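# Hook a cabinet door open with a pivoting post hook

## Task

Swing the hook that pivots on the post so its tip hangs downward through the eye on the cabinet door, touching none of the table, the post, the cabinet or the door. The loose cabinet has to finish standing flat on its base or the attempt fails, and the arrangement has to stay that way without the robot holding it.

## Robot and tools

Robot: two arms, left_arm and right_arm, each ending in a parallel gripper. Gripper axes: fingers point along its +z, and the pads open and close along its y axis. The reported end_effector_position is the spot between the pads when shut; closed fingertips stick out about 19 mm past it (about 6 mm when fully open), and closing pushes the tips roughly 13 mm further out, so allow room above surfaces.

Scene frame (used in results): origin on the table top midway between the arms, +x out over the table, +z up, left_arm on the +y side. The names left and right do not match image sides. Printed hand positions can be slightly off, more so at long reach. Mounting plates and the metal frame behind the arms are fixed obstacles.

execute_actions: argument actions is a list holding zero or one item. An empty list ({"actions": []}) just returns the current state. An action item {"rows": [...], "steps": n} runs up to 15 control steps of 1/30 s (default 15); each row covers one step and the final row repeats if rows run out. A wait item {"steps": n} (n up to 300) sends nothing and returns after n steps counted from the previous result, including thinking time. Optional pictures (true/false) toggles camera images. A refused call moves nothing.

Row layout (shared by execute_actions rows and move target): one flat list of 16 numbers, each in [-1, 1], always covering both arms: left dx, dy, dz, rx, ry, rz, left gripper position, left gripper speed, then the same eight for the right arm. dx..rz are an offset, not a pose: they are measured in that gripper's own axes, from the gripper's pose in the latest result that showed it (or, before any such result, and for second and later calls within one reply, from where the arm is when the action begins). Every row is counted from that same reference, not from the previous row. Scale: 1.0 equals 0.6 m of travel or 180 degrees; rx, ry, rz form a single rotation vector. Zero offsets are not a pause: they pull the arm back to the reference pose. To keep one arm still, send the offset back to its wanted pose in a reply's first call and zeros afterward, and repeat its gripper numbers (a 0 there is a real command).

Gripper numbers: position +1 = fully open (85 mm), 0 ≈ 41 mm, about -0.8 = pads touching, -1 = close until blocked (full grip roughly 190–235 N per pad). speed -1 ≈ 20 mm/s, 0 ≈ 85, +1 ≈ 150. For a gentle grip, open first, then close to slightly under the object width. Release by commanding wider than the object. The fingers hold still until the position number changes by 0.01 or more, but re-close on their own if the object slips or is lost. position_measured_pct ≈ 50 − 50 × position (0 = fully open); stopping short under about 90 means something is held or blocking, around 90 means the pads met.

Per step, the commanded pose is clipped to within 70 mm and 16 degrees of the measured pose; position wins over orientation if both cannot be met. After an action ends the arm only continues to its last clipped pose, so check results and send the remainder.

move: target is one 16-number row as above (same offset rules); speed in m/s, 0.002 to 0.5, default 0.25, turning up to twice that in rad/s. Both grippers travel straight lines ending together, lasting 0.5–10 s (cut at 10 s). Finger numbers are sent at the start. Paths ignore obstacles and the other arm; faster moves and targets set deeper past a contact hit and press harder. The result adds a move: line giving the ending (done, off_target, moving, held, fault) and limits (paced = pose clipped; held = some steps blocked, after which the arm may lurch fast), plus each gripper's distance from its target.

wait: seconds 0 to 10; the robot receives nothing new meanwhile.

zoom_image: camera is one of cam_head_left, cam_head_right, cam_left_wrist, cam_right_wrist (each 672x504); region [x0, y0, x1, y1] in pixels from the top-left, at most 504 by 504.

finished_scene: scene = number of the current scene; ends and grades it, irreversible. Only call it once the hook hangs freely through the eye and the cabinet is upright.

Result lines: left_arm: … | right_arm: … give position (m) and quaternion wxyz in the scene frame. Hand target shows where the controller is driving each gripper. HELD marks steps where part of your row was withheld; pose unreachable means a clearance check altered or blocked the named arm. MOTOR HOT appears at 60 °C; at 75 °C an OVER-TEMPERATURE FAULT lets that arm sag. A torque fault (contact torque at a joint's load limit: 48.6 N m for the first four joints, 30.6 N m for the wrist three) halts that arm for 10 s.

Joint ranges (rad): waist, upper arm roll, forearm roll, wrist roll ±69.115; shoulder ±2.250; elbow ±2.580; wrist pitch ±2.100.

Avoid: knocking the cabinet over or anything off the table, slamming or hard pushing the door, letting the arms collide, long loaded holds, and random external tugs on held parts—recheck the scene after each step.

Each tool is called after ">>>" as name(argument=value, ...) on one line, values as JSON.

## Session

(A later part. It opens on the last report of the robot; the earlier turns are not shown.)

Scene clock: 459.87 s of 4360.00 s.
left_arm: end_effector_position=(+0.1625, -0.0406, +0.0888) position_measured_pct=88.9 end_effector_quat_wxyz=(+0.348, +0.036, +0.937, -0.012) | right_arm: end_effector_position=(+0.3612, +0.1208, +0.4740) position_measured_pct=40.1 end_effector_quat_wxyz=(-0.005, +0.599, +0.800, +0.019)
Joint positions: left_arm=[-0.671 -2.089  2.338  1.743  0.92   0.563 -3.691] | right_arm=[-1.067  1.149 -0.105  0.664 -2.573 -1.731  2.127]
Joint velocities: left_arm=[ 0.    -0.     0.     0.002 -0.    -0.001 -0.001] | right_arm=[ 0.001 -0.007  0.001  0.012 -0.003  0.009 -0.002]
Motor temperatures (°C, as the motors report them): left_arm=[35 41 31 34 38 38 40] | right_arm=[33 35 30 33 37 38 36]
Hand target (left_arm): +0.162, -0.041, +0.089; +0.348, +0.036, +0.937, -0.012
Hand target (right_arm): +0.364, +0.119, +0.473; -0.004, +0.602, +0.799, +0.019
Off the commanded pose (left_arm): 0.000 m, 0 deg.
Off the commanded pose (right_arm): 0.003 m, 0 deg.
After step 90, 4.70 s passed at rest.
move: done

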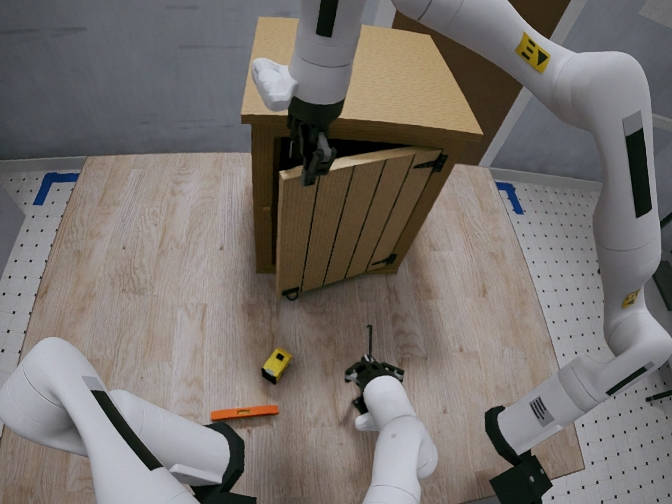

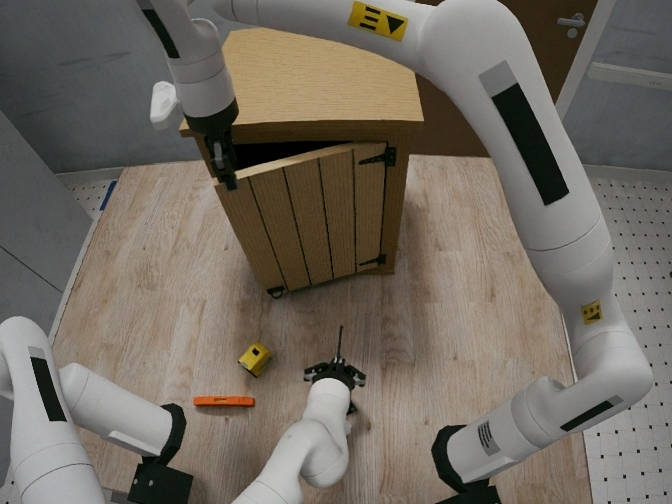

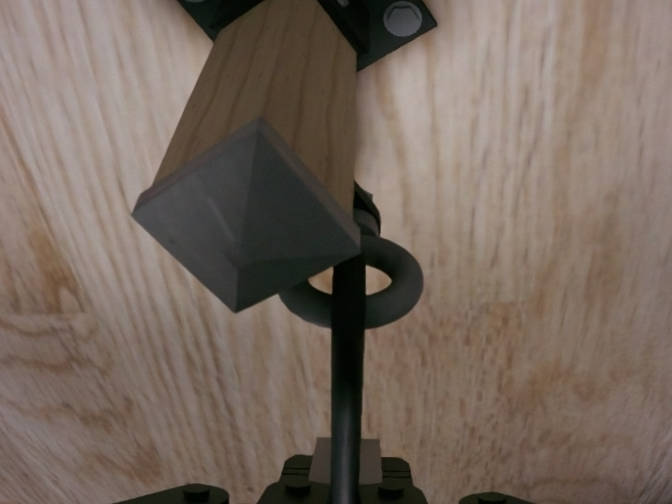

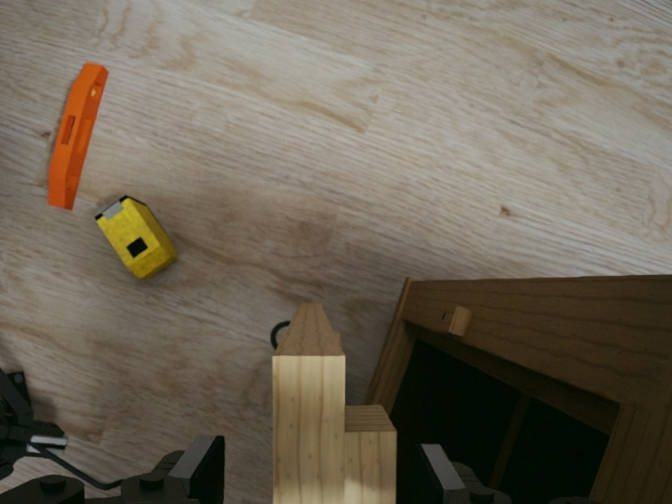

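>>> move(target=[0,0,0,0,0,0,-1,-0.3, 0,0.005,0.11,0,0,0,0.2,0], speed=0.05)

Scene clock: 466.80 s of 4360.00 s.
left_arm: end_effector_position=(+0.1625, -0.0406, +0.0888) position_measured_pct=88.9 end_effector_quat_wxyz=(+0.348, +0.036, +0.937, -0.012) | right_arm: end_effector_position=(+0.3649, +0.1243, +0.4081) position_measured_pct=40.1 end_effector_quat_wxyz=(-0.005, +0.599, +0.800, +0.019)
Joint positions: left_arm=[-0.671 -2.089  2.338  1.743  0.92   0.563 -3.691] | right_arm=[-1.013  1.148 -0.1    0.847 -2.563 -1.552  2.077]
Joint velocities: left_arm=[-0.     0.001 -0.     0.     0.     0.     0.001] | right_arm=[ 0.001 -0.001 -0.001  0.001 -0.002 -0.     0.   ]
Motor temperatures (°C, as the motors report them): left_arm=[35 41 31 34 38 38 40] | right_arm=[33 35 30 33 37 38 36]
Hand target (left_arm): +0.162, -0.041, +0.089; +0.348, +0.036, +0.937, -0.012
Hand target (right_arm): +0.365, +0.124, +0.408; -0.005, +0.599, +0.800, +0.019
Off the commanded pose (left_arm): 0.000 m, 0 deg.
Off the commanded pose (right_arm): 0.000 m, 0 deg.
After step 90, 2.20 s passed at rest.
move: done

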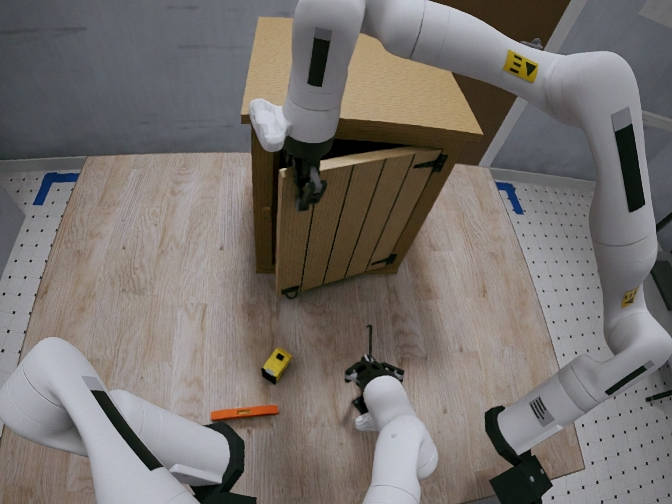

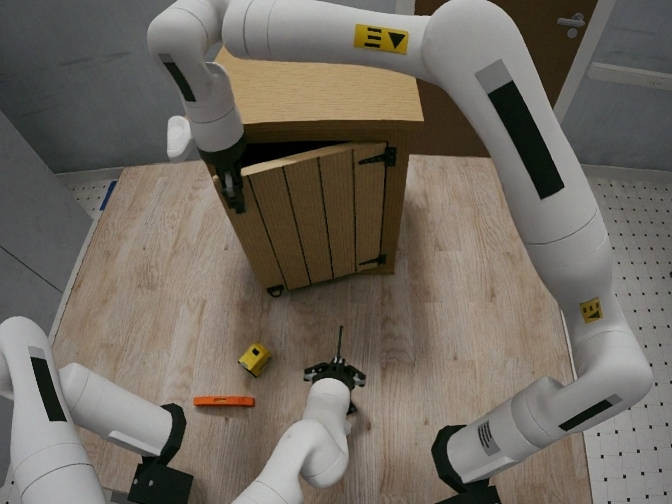

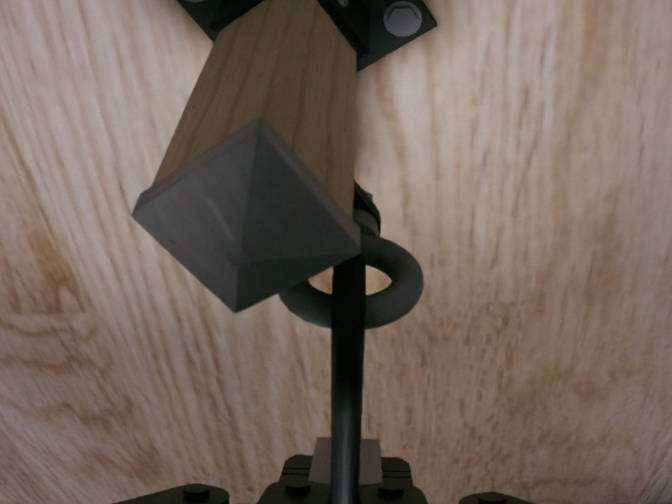

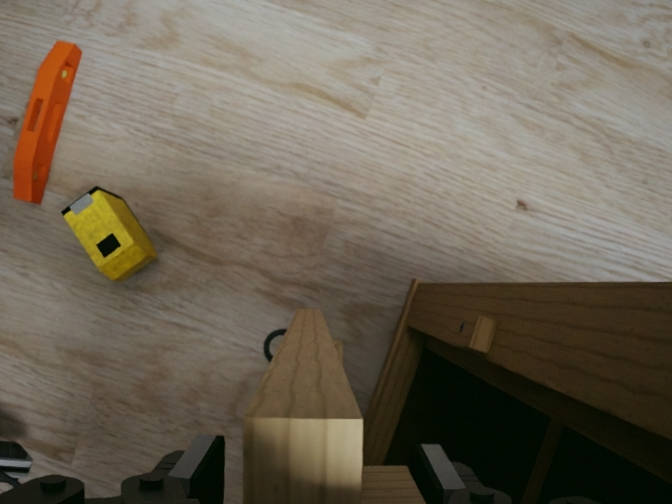

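>>> move(target=[0,0,0,0,0,0,-1,-0.3, -0.002,-0.0873,0,0,0,-0.0667,0.2,0], speed=0.05)

>>> move(target=[0,0,0,0,0,0,-1,-0.3, -0.002,-0.0873,0,0,0,-0.0667,0.2,0], speed=0.05)

>>> move(target=[0,0,0,0,0,0,-1,-0.3, 0.0003,-0.0583,0,0,0,-0.0444,0.2,0], speed=0.04)

Scene clock: 483.60 s of 4360.00 s.
left_arm: end_effector_position=(+0.1625, -0.0406, +0.0888) position_measured_pct=88.9 end_effector_quat_wxyz=(+0.348, +0.036, +0.937, -0.012) | right_arm: end_effector_position=(+0.3151, +0.1084, +0.4067) position_measured_pct=40.1 end_effector_quat_wxyz=(-0.003, +0.512, +0.859, +0.020)
Joint positions: left_arm=[-0.671 -2.089  2.338  1.742  0.92   0.563 -3.691] | right_arm=[-1.043  1.073 -0.153  1.06  -2.545 -1.476  2.146]
Joint velocities: left_arm=[ 0.     0.001 -0.     0.     0.     0.002 -0.001] | right_arm=[ 0.    -0.002  0.     0.002 -0.     0.001  0.001]
Motor temperatures (°C, as the motors report them): left_arm=[35 41 31 34 38 38 40] | right_arm=[33 35 30 33 37 38 36]
Hand target (left_arm): +0.162, -0.041, +0.089; +0.348, +0.036, +0.937, -0.012
Hand target (right_arm): +0.315, +0.108, +0.407; -0.003, +0.512, +0.859, +0.020
Off the commanded pose (left_arm): 0.000 m, 0 deg.
Off the commanded pose (right_arm): 0.000 m, 0 deg.
After step 90, 11.43 s passed at rest.
move: done

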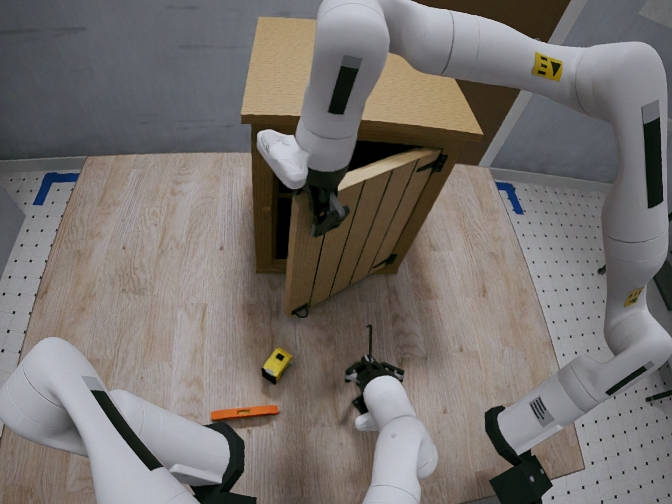

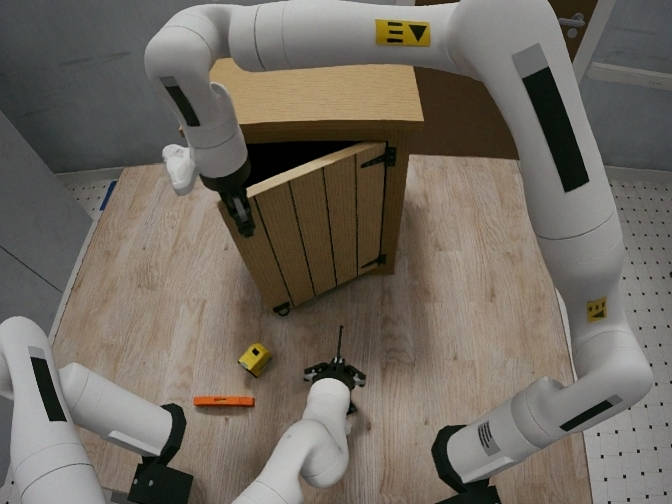

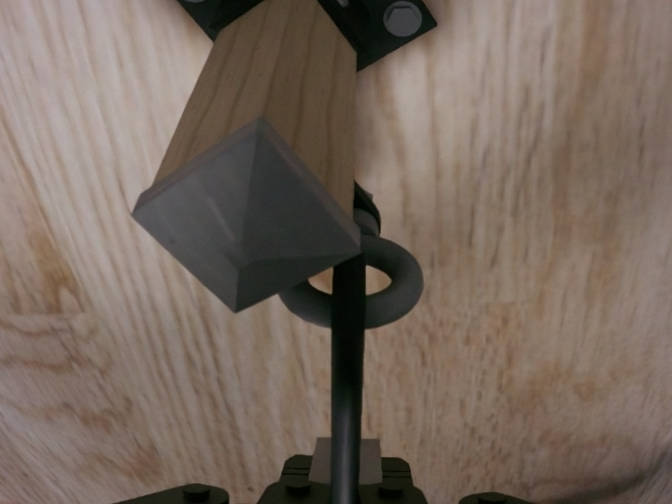

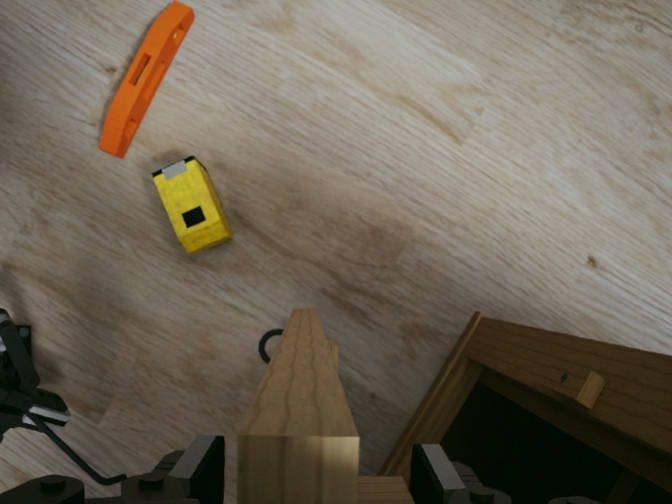

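Scene clock: 485.97 s of 4360.00 s.
left_arm: end_effector_position=(+0.1625, -0.0406, +0.0888) position_measured_pct=88.9 end_effector_quat_wxyz=(+0.348, +0.036, +0.937, -0.012) | right_arm: end_effector_position=(+0.2700, +0.0829, +0.4063) position_measured_pct=40.1 end_effector_quat_wxyz=(-0.001, +0.420, +0.907, +0.021)
Joint positions: left_arm=[-0.671 -2.089  2.338  1.742  0.92   0.564 -3.691] | right_arm=[-1.061  0.996 -0.212  1.259 -2.527 -1.411  2.22 ]
Joint velocities: left_arm=[-0.    -0.    -0.     0.002  0.    -0.    -0.001] | right_arm=[-0.    -0.001 -0.002  0.003  0.     0.003  0.001]
Motor temperatures (°C, as the motors report them): left_arm=[35 41 31 34 38 38 40] | right_arm=[33 35 30 33 37 38 36]
Hand target (left_arm): +0.162, -0.041, +0.089; +0.348, +0.036, +0.937, -0.012
Hand target (right_arm): +0.270, +0.083, +0.405; -0.001, +0.420, +0.907, +0.020
Off the commanded pose (left_arm): 0.000 m, 0 deg.
Off the commanded pose (right_arm): 0.001 m, 0 deg.
move: done

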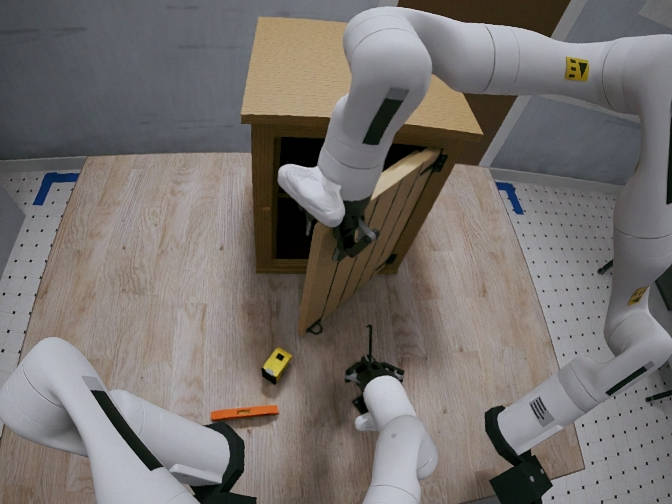

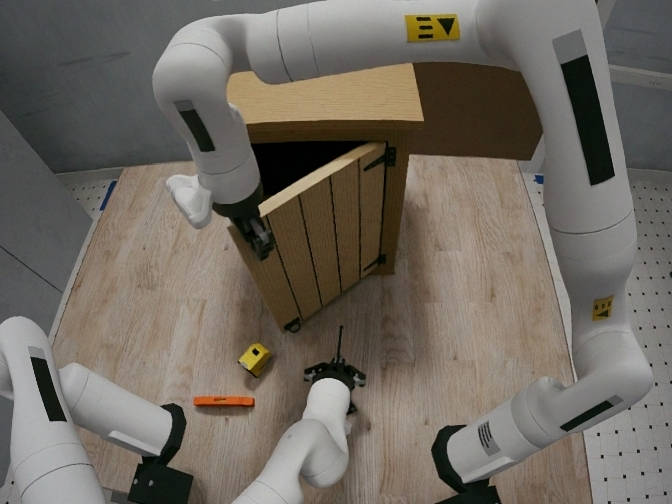

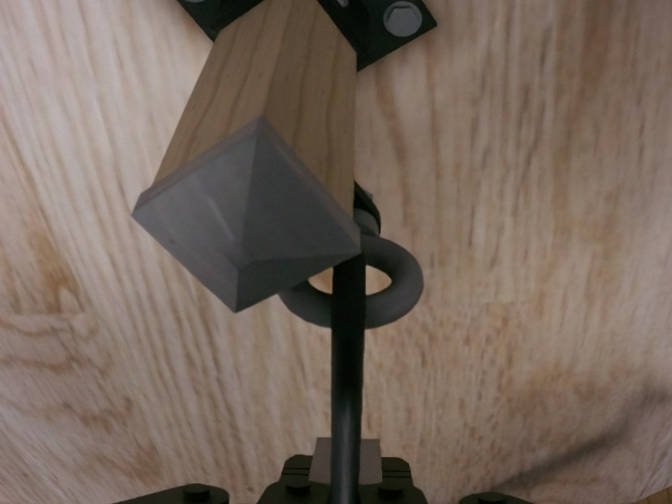

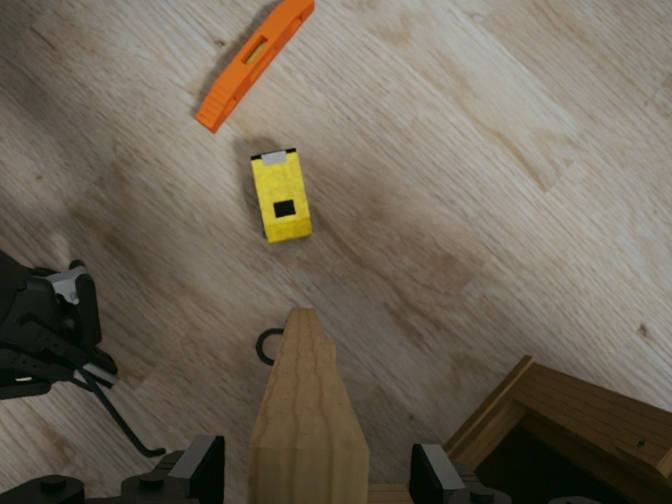

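Scene clock: 487.93 s of 4360.00 s.
left_arm: end_effector_position=(+0.1625, -0.0406, +0.0888) position_measured_pct=88.9 end_effector_quat_wxyz=(+0.348, +0.036, +0.937, -0.012) | right_arm: end_effector_position=(+0.2436, +0.0608, +0.4063) position_measured_pct=40.1 end_effector_quat_wxyz=(+0.001, +0.356, +0.934, +0.023)
Joint positions: left_arm=[-0.671 -2.089  2.338  1.742  0.92   0.564 -3.691] | right_arm=[-1.067  0.943 -0.254  1.386 -2.516 -1.375  2.274]
Joint velocities: left_arm=[-0.    -0.     0.    -0.     0.     0.001  0.   ] | right_arm=[ 0.    -0.002 -0.002  0.004  0.     0.003 -0.   ]
Motor temperatures (°C, as the motors report them): left_arm=[35 41 31 34 38 38 40] | right_arm=[33 35 30 33 37 38 36]
Hand target (left_arm): +0.162, -0.041, +0.089; +0.348, +0.036, +0.937, -0.012
Hand target (right_arm): +0.243, +0.060, +0.405; +0.001, +0.356, +0.934, +0.021
Off the commanded pose (left_arm): 0.000 m, 0 deg.
Off the commanded pose (right_arm): 0.001 m, 0 deg.
move: done

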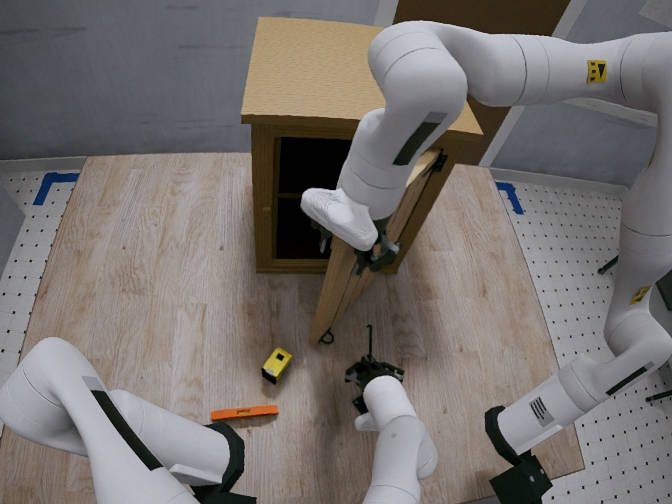

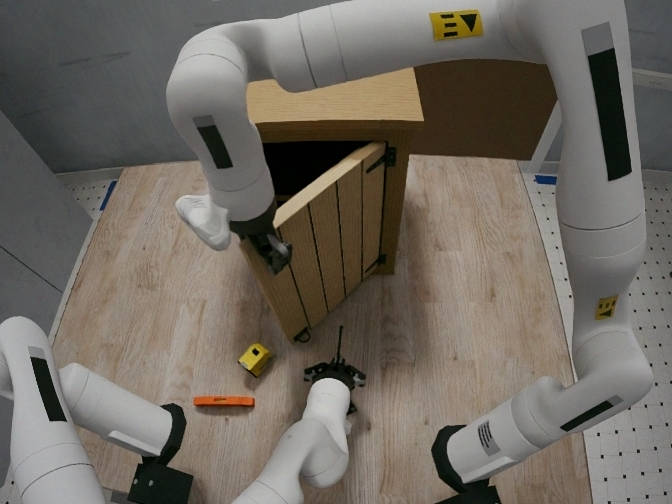

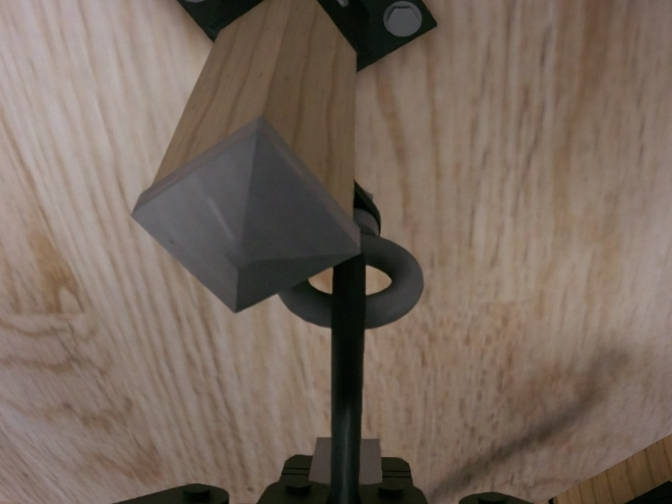

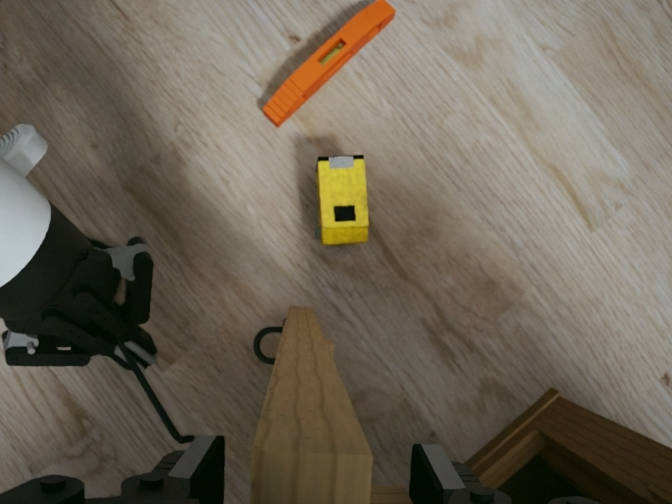

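>>> move(target=[0.00325,0.0303,-0.0028,-0.0638,0,-0.0734,-1,-0.3, 0,0,0,0,0,0,0.2,0], speed=0.06)

>>> move(target=[0.00325,0.0303,-0.0028,-0.0638,0,-0.0734,-1,-0.3, 0,0,0,0,0,0,0.2,0], speed=0.05)

Scene clock: 504.47 s of 4360.00 s.
left_arm: end_effector_position=(+0.1610, -0.0224, +0.0886) position_measured_pct=88.9 end_effector_quat_wxyz=(+0.345, -0.106, +0.932, +0.042) | right_arm: end_effector_position=(+0.2435, +0.0608, +0.4064) position_measured_pct=40.1 end_effector_quat_wxyz=(+0.001, +0.356, +0.934, +0.023)
Joint positions: left_arm=[-0.681 -2.173  2.217  1.586  0.857  0.902 -3.379] | right_arm=[-1.067  0.943 -0.254  1.386 -2.516 -1.375  2.274]
Joint velocities: left_arm=[-0.001 -0.001 -0.002 -0.003 -0.001  0.006  0.006] | right_arm=[ 0. -0.  0.  0.  0. -0.  0.]
Motor temperatures (°C, as the motors report them): left_arm=[35 41 31 34 38 38 40] | right_arm=[33 35 30 33 37 38 36]
Hand target (left_arm): +0.161, -0.022, +0.089; +0.345, -0.107, +0.931, +0.042
Hand target (right_arm): +0.244, +0.061, +0.406; +0.001, +0.356, +0.934, +0.023
Off the commanded pose (left_arm): 0.000 m, 0 deg.
Off the commanded pose (right_arm): 0.000 m, 0 deg.
After step 90, 10.73 s passed at rest.
move: done

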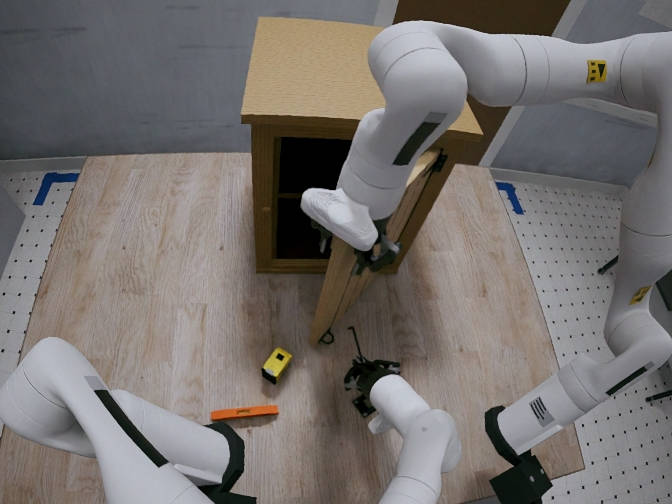

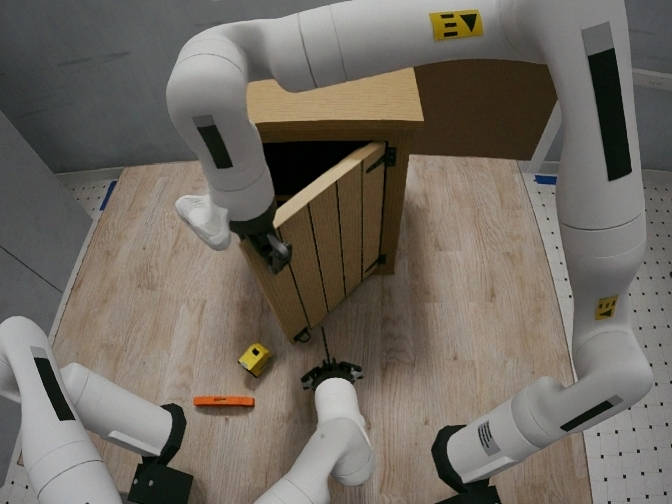

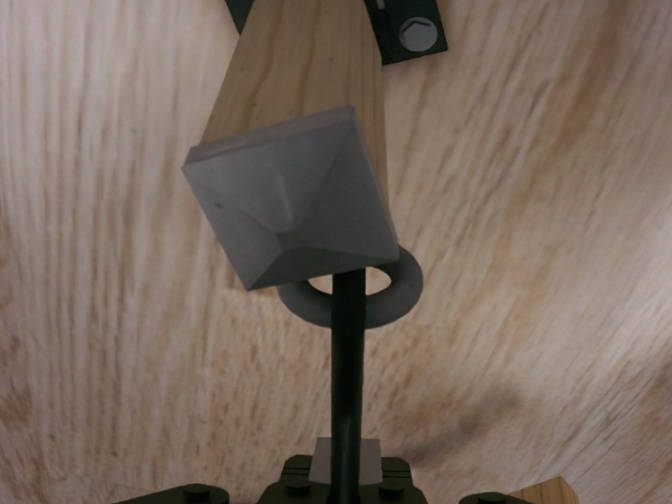

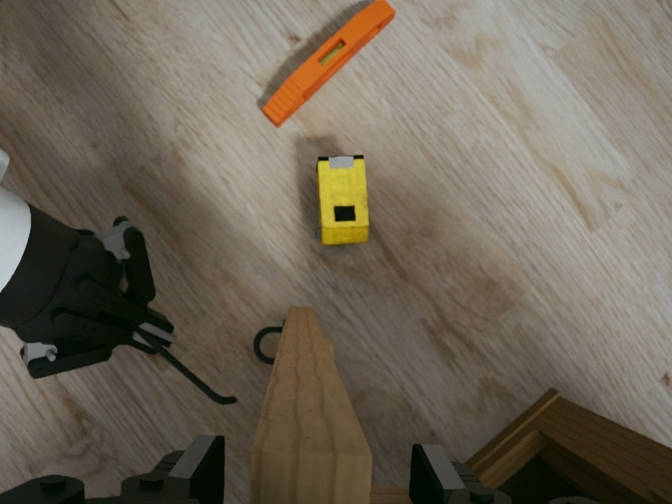

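Scene clock: 507.77 s of 4360.00 s.
left_arm: end_effector_position=(+0.1540, -0.0053, +0.0885) position_measured_pct=88.9 end_effector_quat_wxyz=(+0.335, -0.246, +0.904, +0.094) | right_arm: end_effector_position=(+0.2436, +0.0608, +0.4064) position_measured_pct=40.1 end_effector_quat_wxyz=(+0.001, +0.356, +0.934, +0.023)
Joint positions: left_arm=[-0.772 -2.22   2.124  1.431  0.82   1.176 -3.109] | right_arm=[-1.067  0.943 -0.254  1.386 -2.516 -1.375  2.274]
Joint velocities: left_arm=[-0.002 -0.001 -0.002 -0.003  0.     0.004  0.005] | right_arm=[ 0.    -0.     0.    -0.     0.     0.     0.001]
Motor temperatures (°C, as the motors report them): left_arm=[35 41 31 34 38 38 40] | right_arm=[33 35 30 33 37 38 36]
Hand target (left_arm): +0.154, -0.005, +0.088; +0.335, -0.247, +0.904, +0.094
Hand target (right_arm): +0.244, +0.061, +0.406; +0.001, +0.356, +0.934, +0.023
Off the commanded pose (left_arm): 0.000 m, 0 deg.
Off the commanded pose (right_arm): 0.000 m, 0 deg.
move: done

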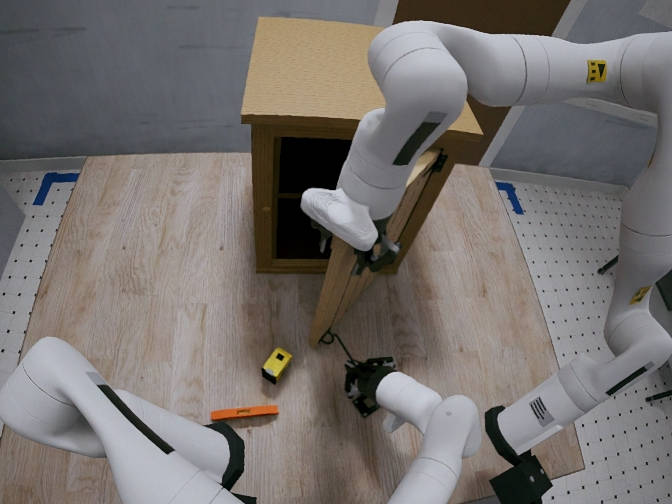

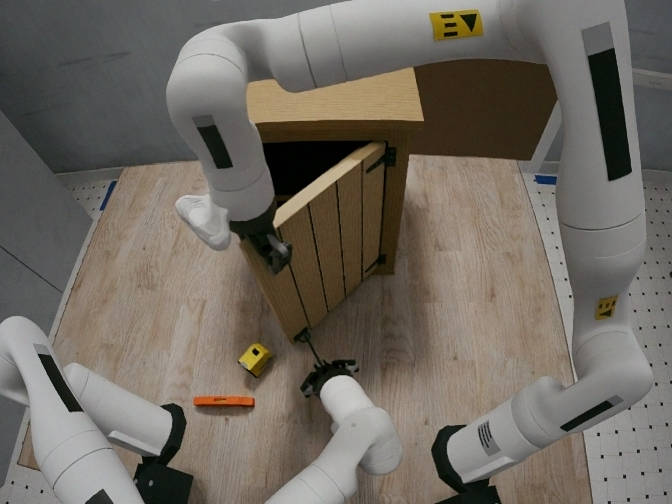

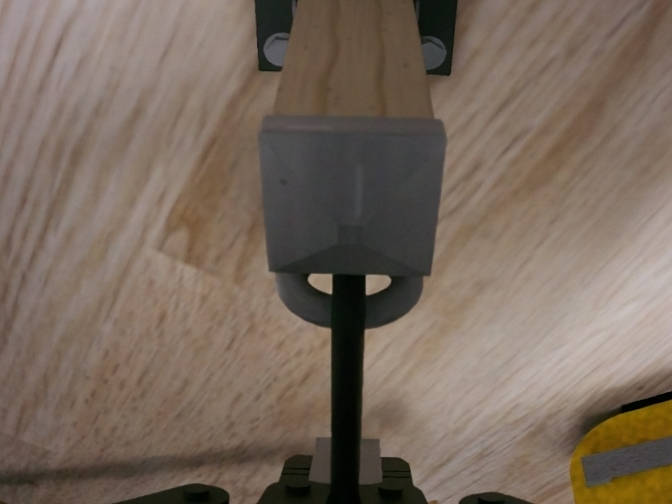

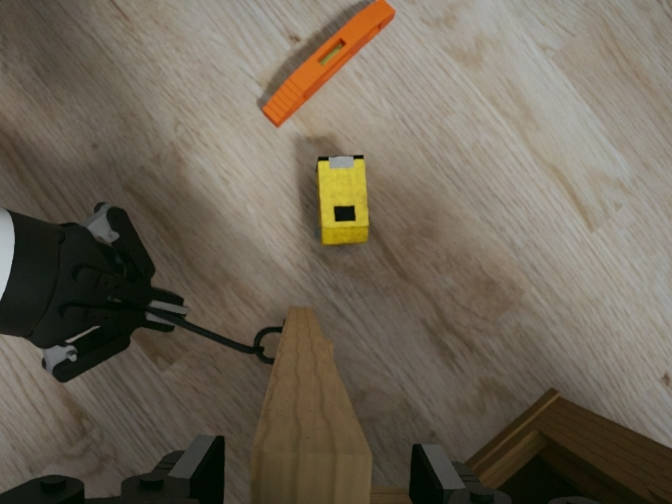

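>>> zoom_image(camera="cam_right_wrist", region=[170, 280, 330, 400])

>>> zoom_image(camera="cam_head_right", region=[250, 300, 370, 390])

Region (170, 280, 330, 400) of cam_right_wrist's 672x504 image, scaled by 3.150; it fills the top 378 rows of this view, and the rest is white.

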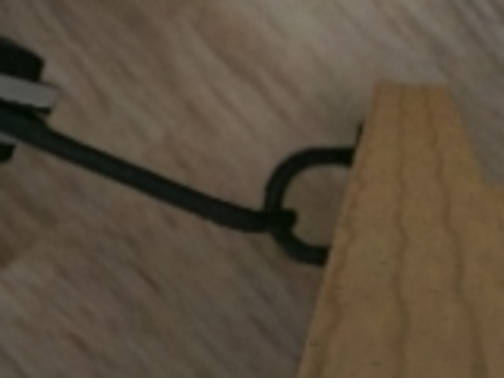

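Region (250, 300, 370, 390) of cam_head_right's 672x504 image, scaled by 4.200, with more detail than that image has; it fills the top 378 rows of this view, and the rest is white.

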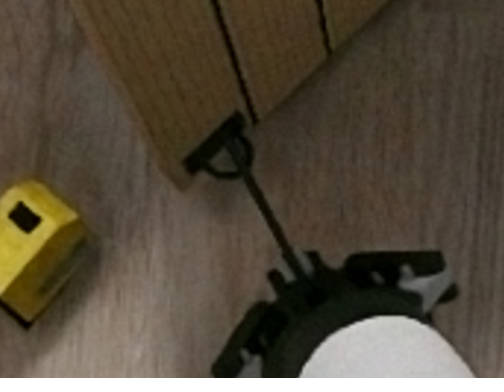

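>>> move(target=[0,0,0,0,0,0,-1,-0.3, 0,-0.0115,0,0,0,-0.0085,0.2,0], speed=0.02)

>>> zoom_image(camera="cam_right_wrist", region=[170, 280, 330, 400])

Scene clock: 517.10 s of 4360.00 s.
left_arm: end_effector_position=(+0.1540, -0.0053, +0.0885) position_measured_pct=88.9 end_effector_quat_wxyz=(+0.335, -0.247, +0.904, +0.094) | right_arm: end_effector_position=(+0.2389, +0.0558, +0.4064) position_measured_pct=40.1 end_effector_quat_wxyz=(+0.001, +0.344, +0.939, +0.023)
Joint positions: left_arm=[-0.772 -2.22   2.124  1.431  0.82   1.176 -3.109] | right_arm=[-1.067  0.932 -0.262  1.411 -2.514 -1.368  2.285]
Joint velocities: left_arm=[ 0.     0.001 -0.    -0.     0.    -0.001  0.002] | right_arm=[ 0.    -0.001 -0.     0.002  0.001  0.001  0.002]
Motor temperatures (°C, as the motors report them): left_arm=[35 41 31 34 38 38 40] | right_arm=[33 35 30 33 37 38 36]
Hand target (left_arm): +0.154, -0.005, +0.088; +0.335, -0.246, +0.904, +0.094
Hand target (right_arm): +0.239, +0.056, +0.406; +0.001, +0.344, +0.939, +0.023
Off the commanded pose (left_arm): 0.000 m, 0 deg.
Off the commanded pose (right_arm): 0.000 m, 0 deg.
After step 90, 5.43 s passed at rest.
move: done

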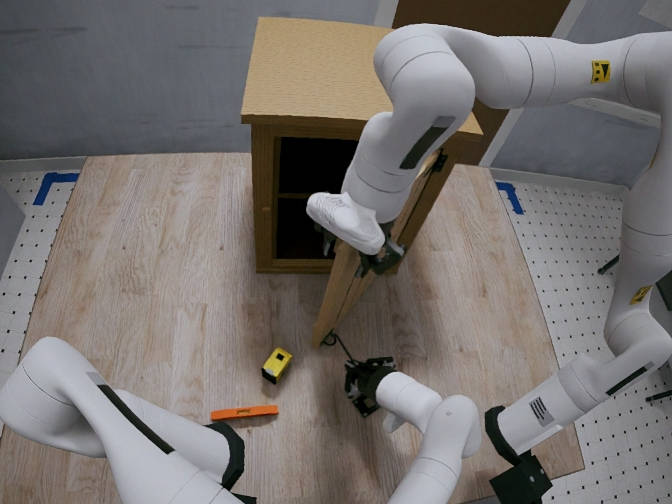

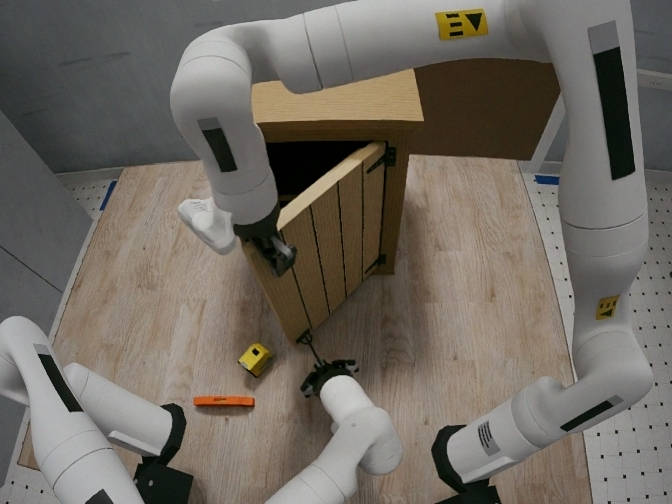

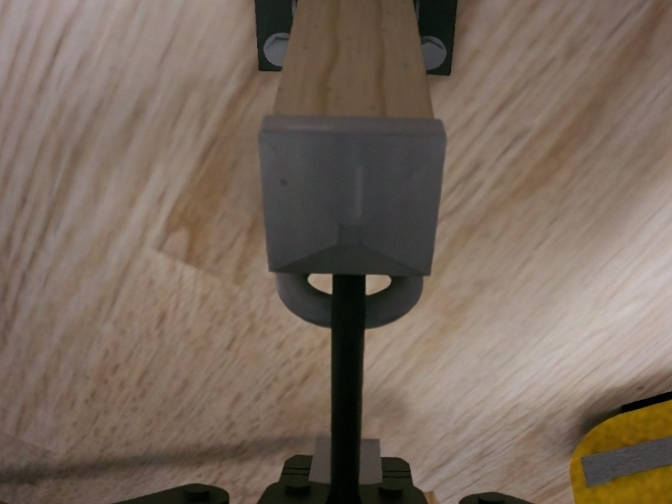

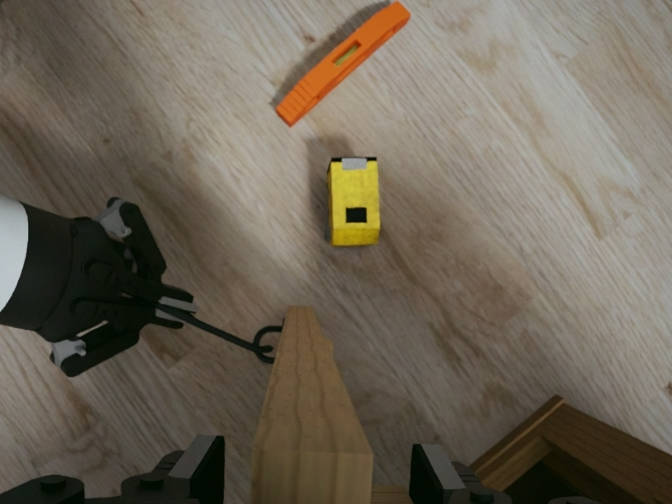

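Region (170, 280, 330, 400) of cam_right_wrist's 672x504 image, scaled by 3.150; it fills the top 378 rows of this view, and the rest is white.

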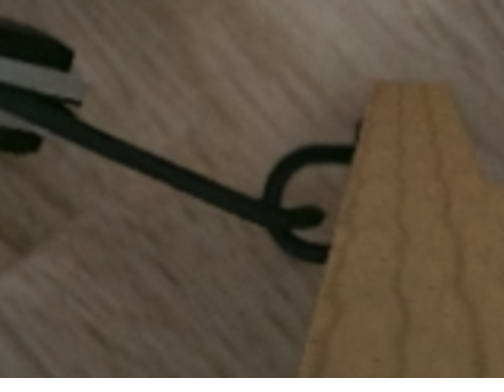

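>>> move(target=[0.0139,0,0.0155,0,0.0667,0,-1,-0.3, 0,0,0,0,0,0,0.2,0], speed=0.04)

>>> zoom_image(camera="cam_right_wrist", region=[170, 280, 330, 400])

>>> zoom_image(camera="cam_head_right", region=[250, 300, 370, 390])

Scene clock: 541.13 s of 4360.00 s.
left_arm: end_effector_position=(+0.1535, -0.0057, +0.0761) position_measured_pct=88.9 end_effector_quat_wxyz=(+0.239, -0.255, +0.935, +0.068) | right_arm: end_effector_position=(+0.2389, +0.0558, +0.4064) position_measured_pct=40.1 end_effector_quat_wxyz=(+0.001, +0.344, +0.939, +0.023)
Joint positions: left_arm=[-0.882 -2.113  2.159  1.569  0.943  1.02  -3.291] | right_arm=[-1.067  0.932 -0.262  1.411 -2.514 -1.368  2.285]
Joint velocities: left_arm=[-0.003  0.003 -0.     0.003  0.005 -0.003 -0.006] | right_arm=[ 0.     0.    -0.001 -0.    -0.     0.001 -0.001]
Motor temperatures (°C, as the motors report them): left_arm=[35 42 31 34 38 38 40] | right_arm=[34 35 30 33 37 38 36]
Hand target (left_arm): +0.154, -0.005, +0.076; +0.239, -0.255, +0.934, +0.068
Hand target (right_arm): +0.239, +0.056, +0.406; +0.001, +0.344, +0.939, +0.023
Off the commanded pose (left_arm): 0.000 m, 0 deg.
Off the commanded pose (right_arm): 0.000 m, 0 deg.
After step 90, 18.17 s passed at rest.
move: done

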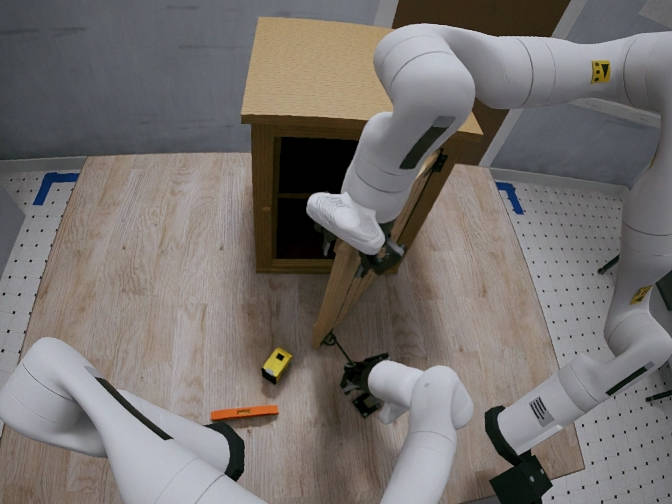

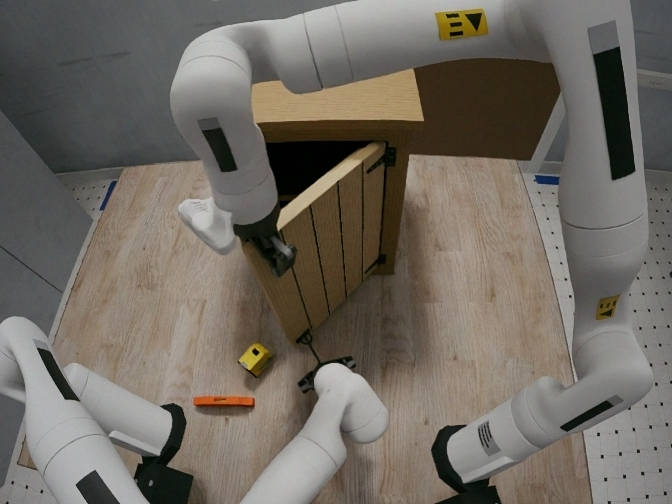

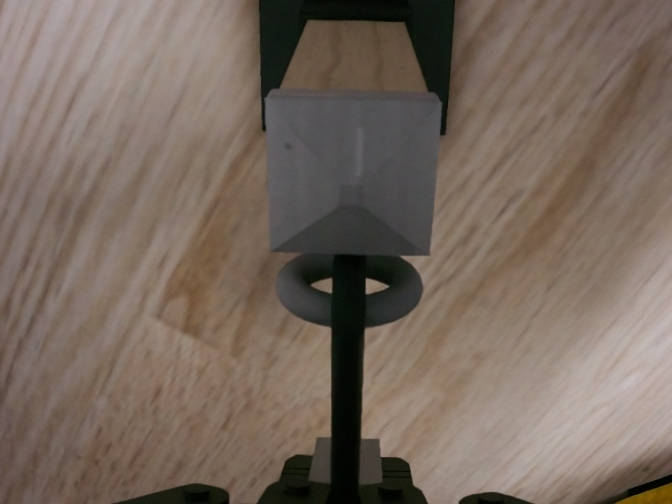

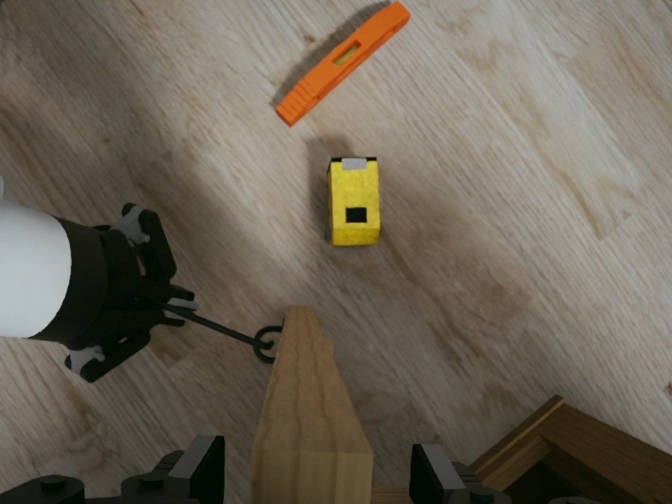

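Region (170, 280, 330, 400) of cam_right_wrist's 672x504 image, scaled by 3.150; it fills the top 378 rows of this view, and the rest is white.

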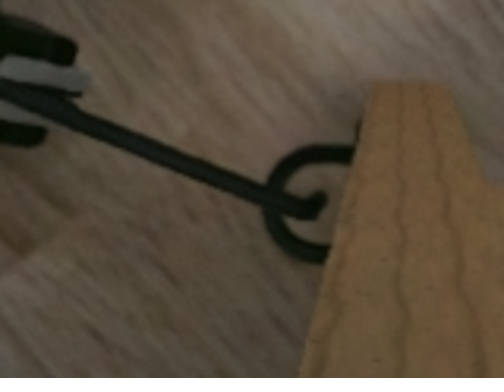

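Region (250, 300, 370, 390) of cam_head_right's 672x504 image, scaled by 4.200, with more detail than that image has; it fills the top 378 rows of this view, and the rest is white.

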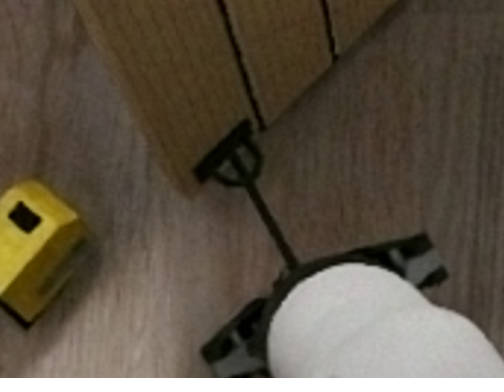

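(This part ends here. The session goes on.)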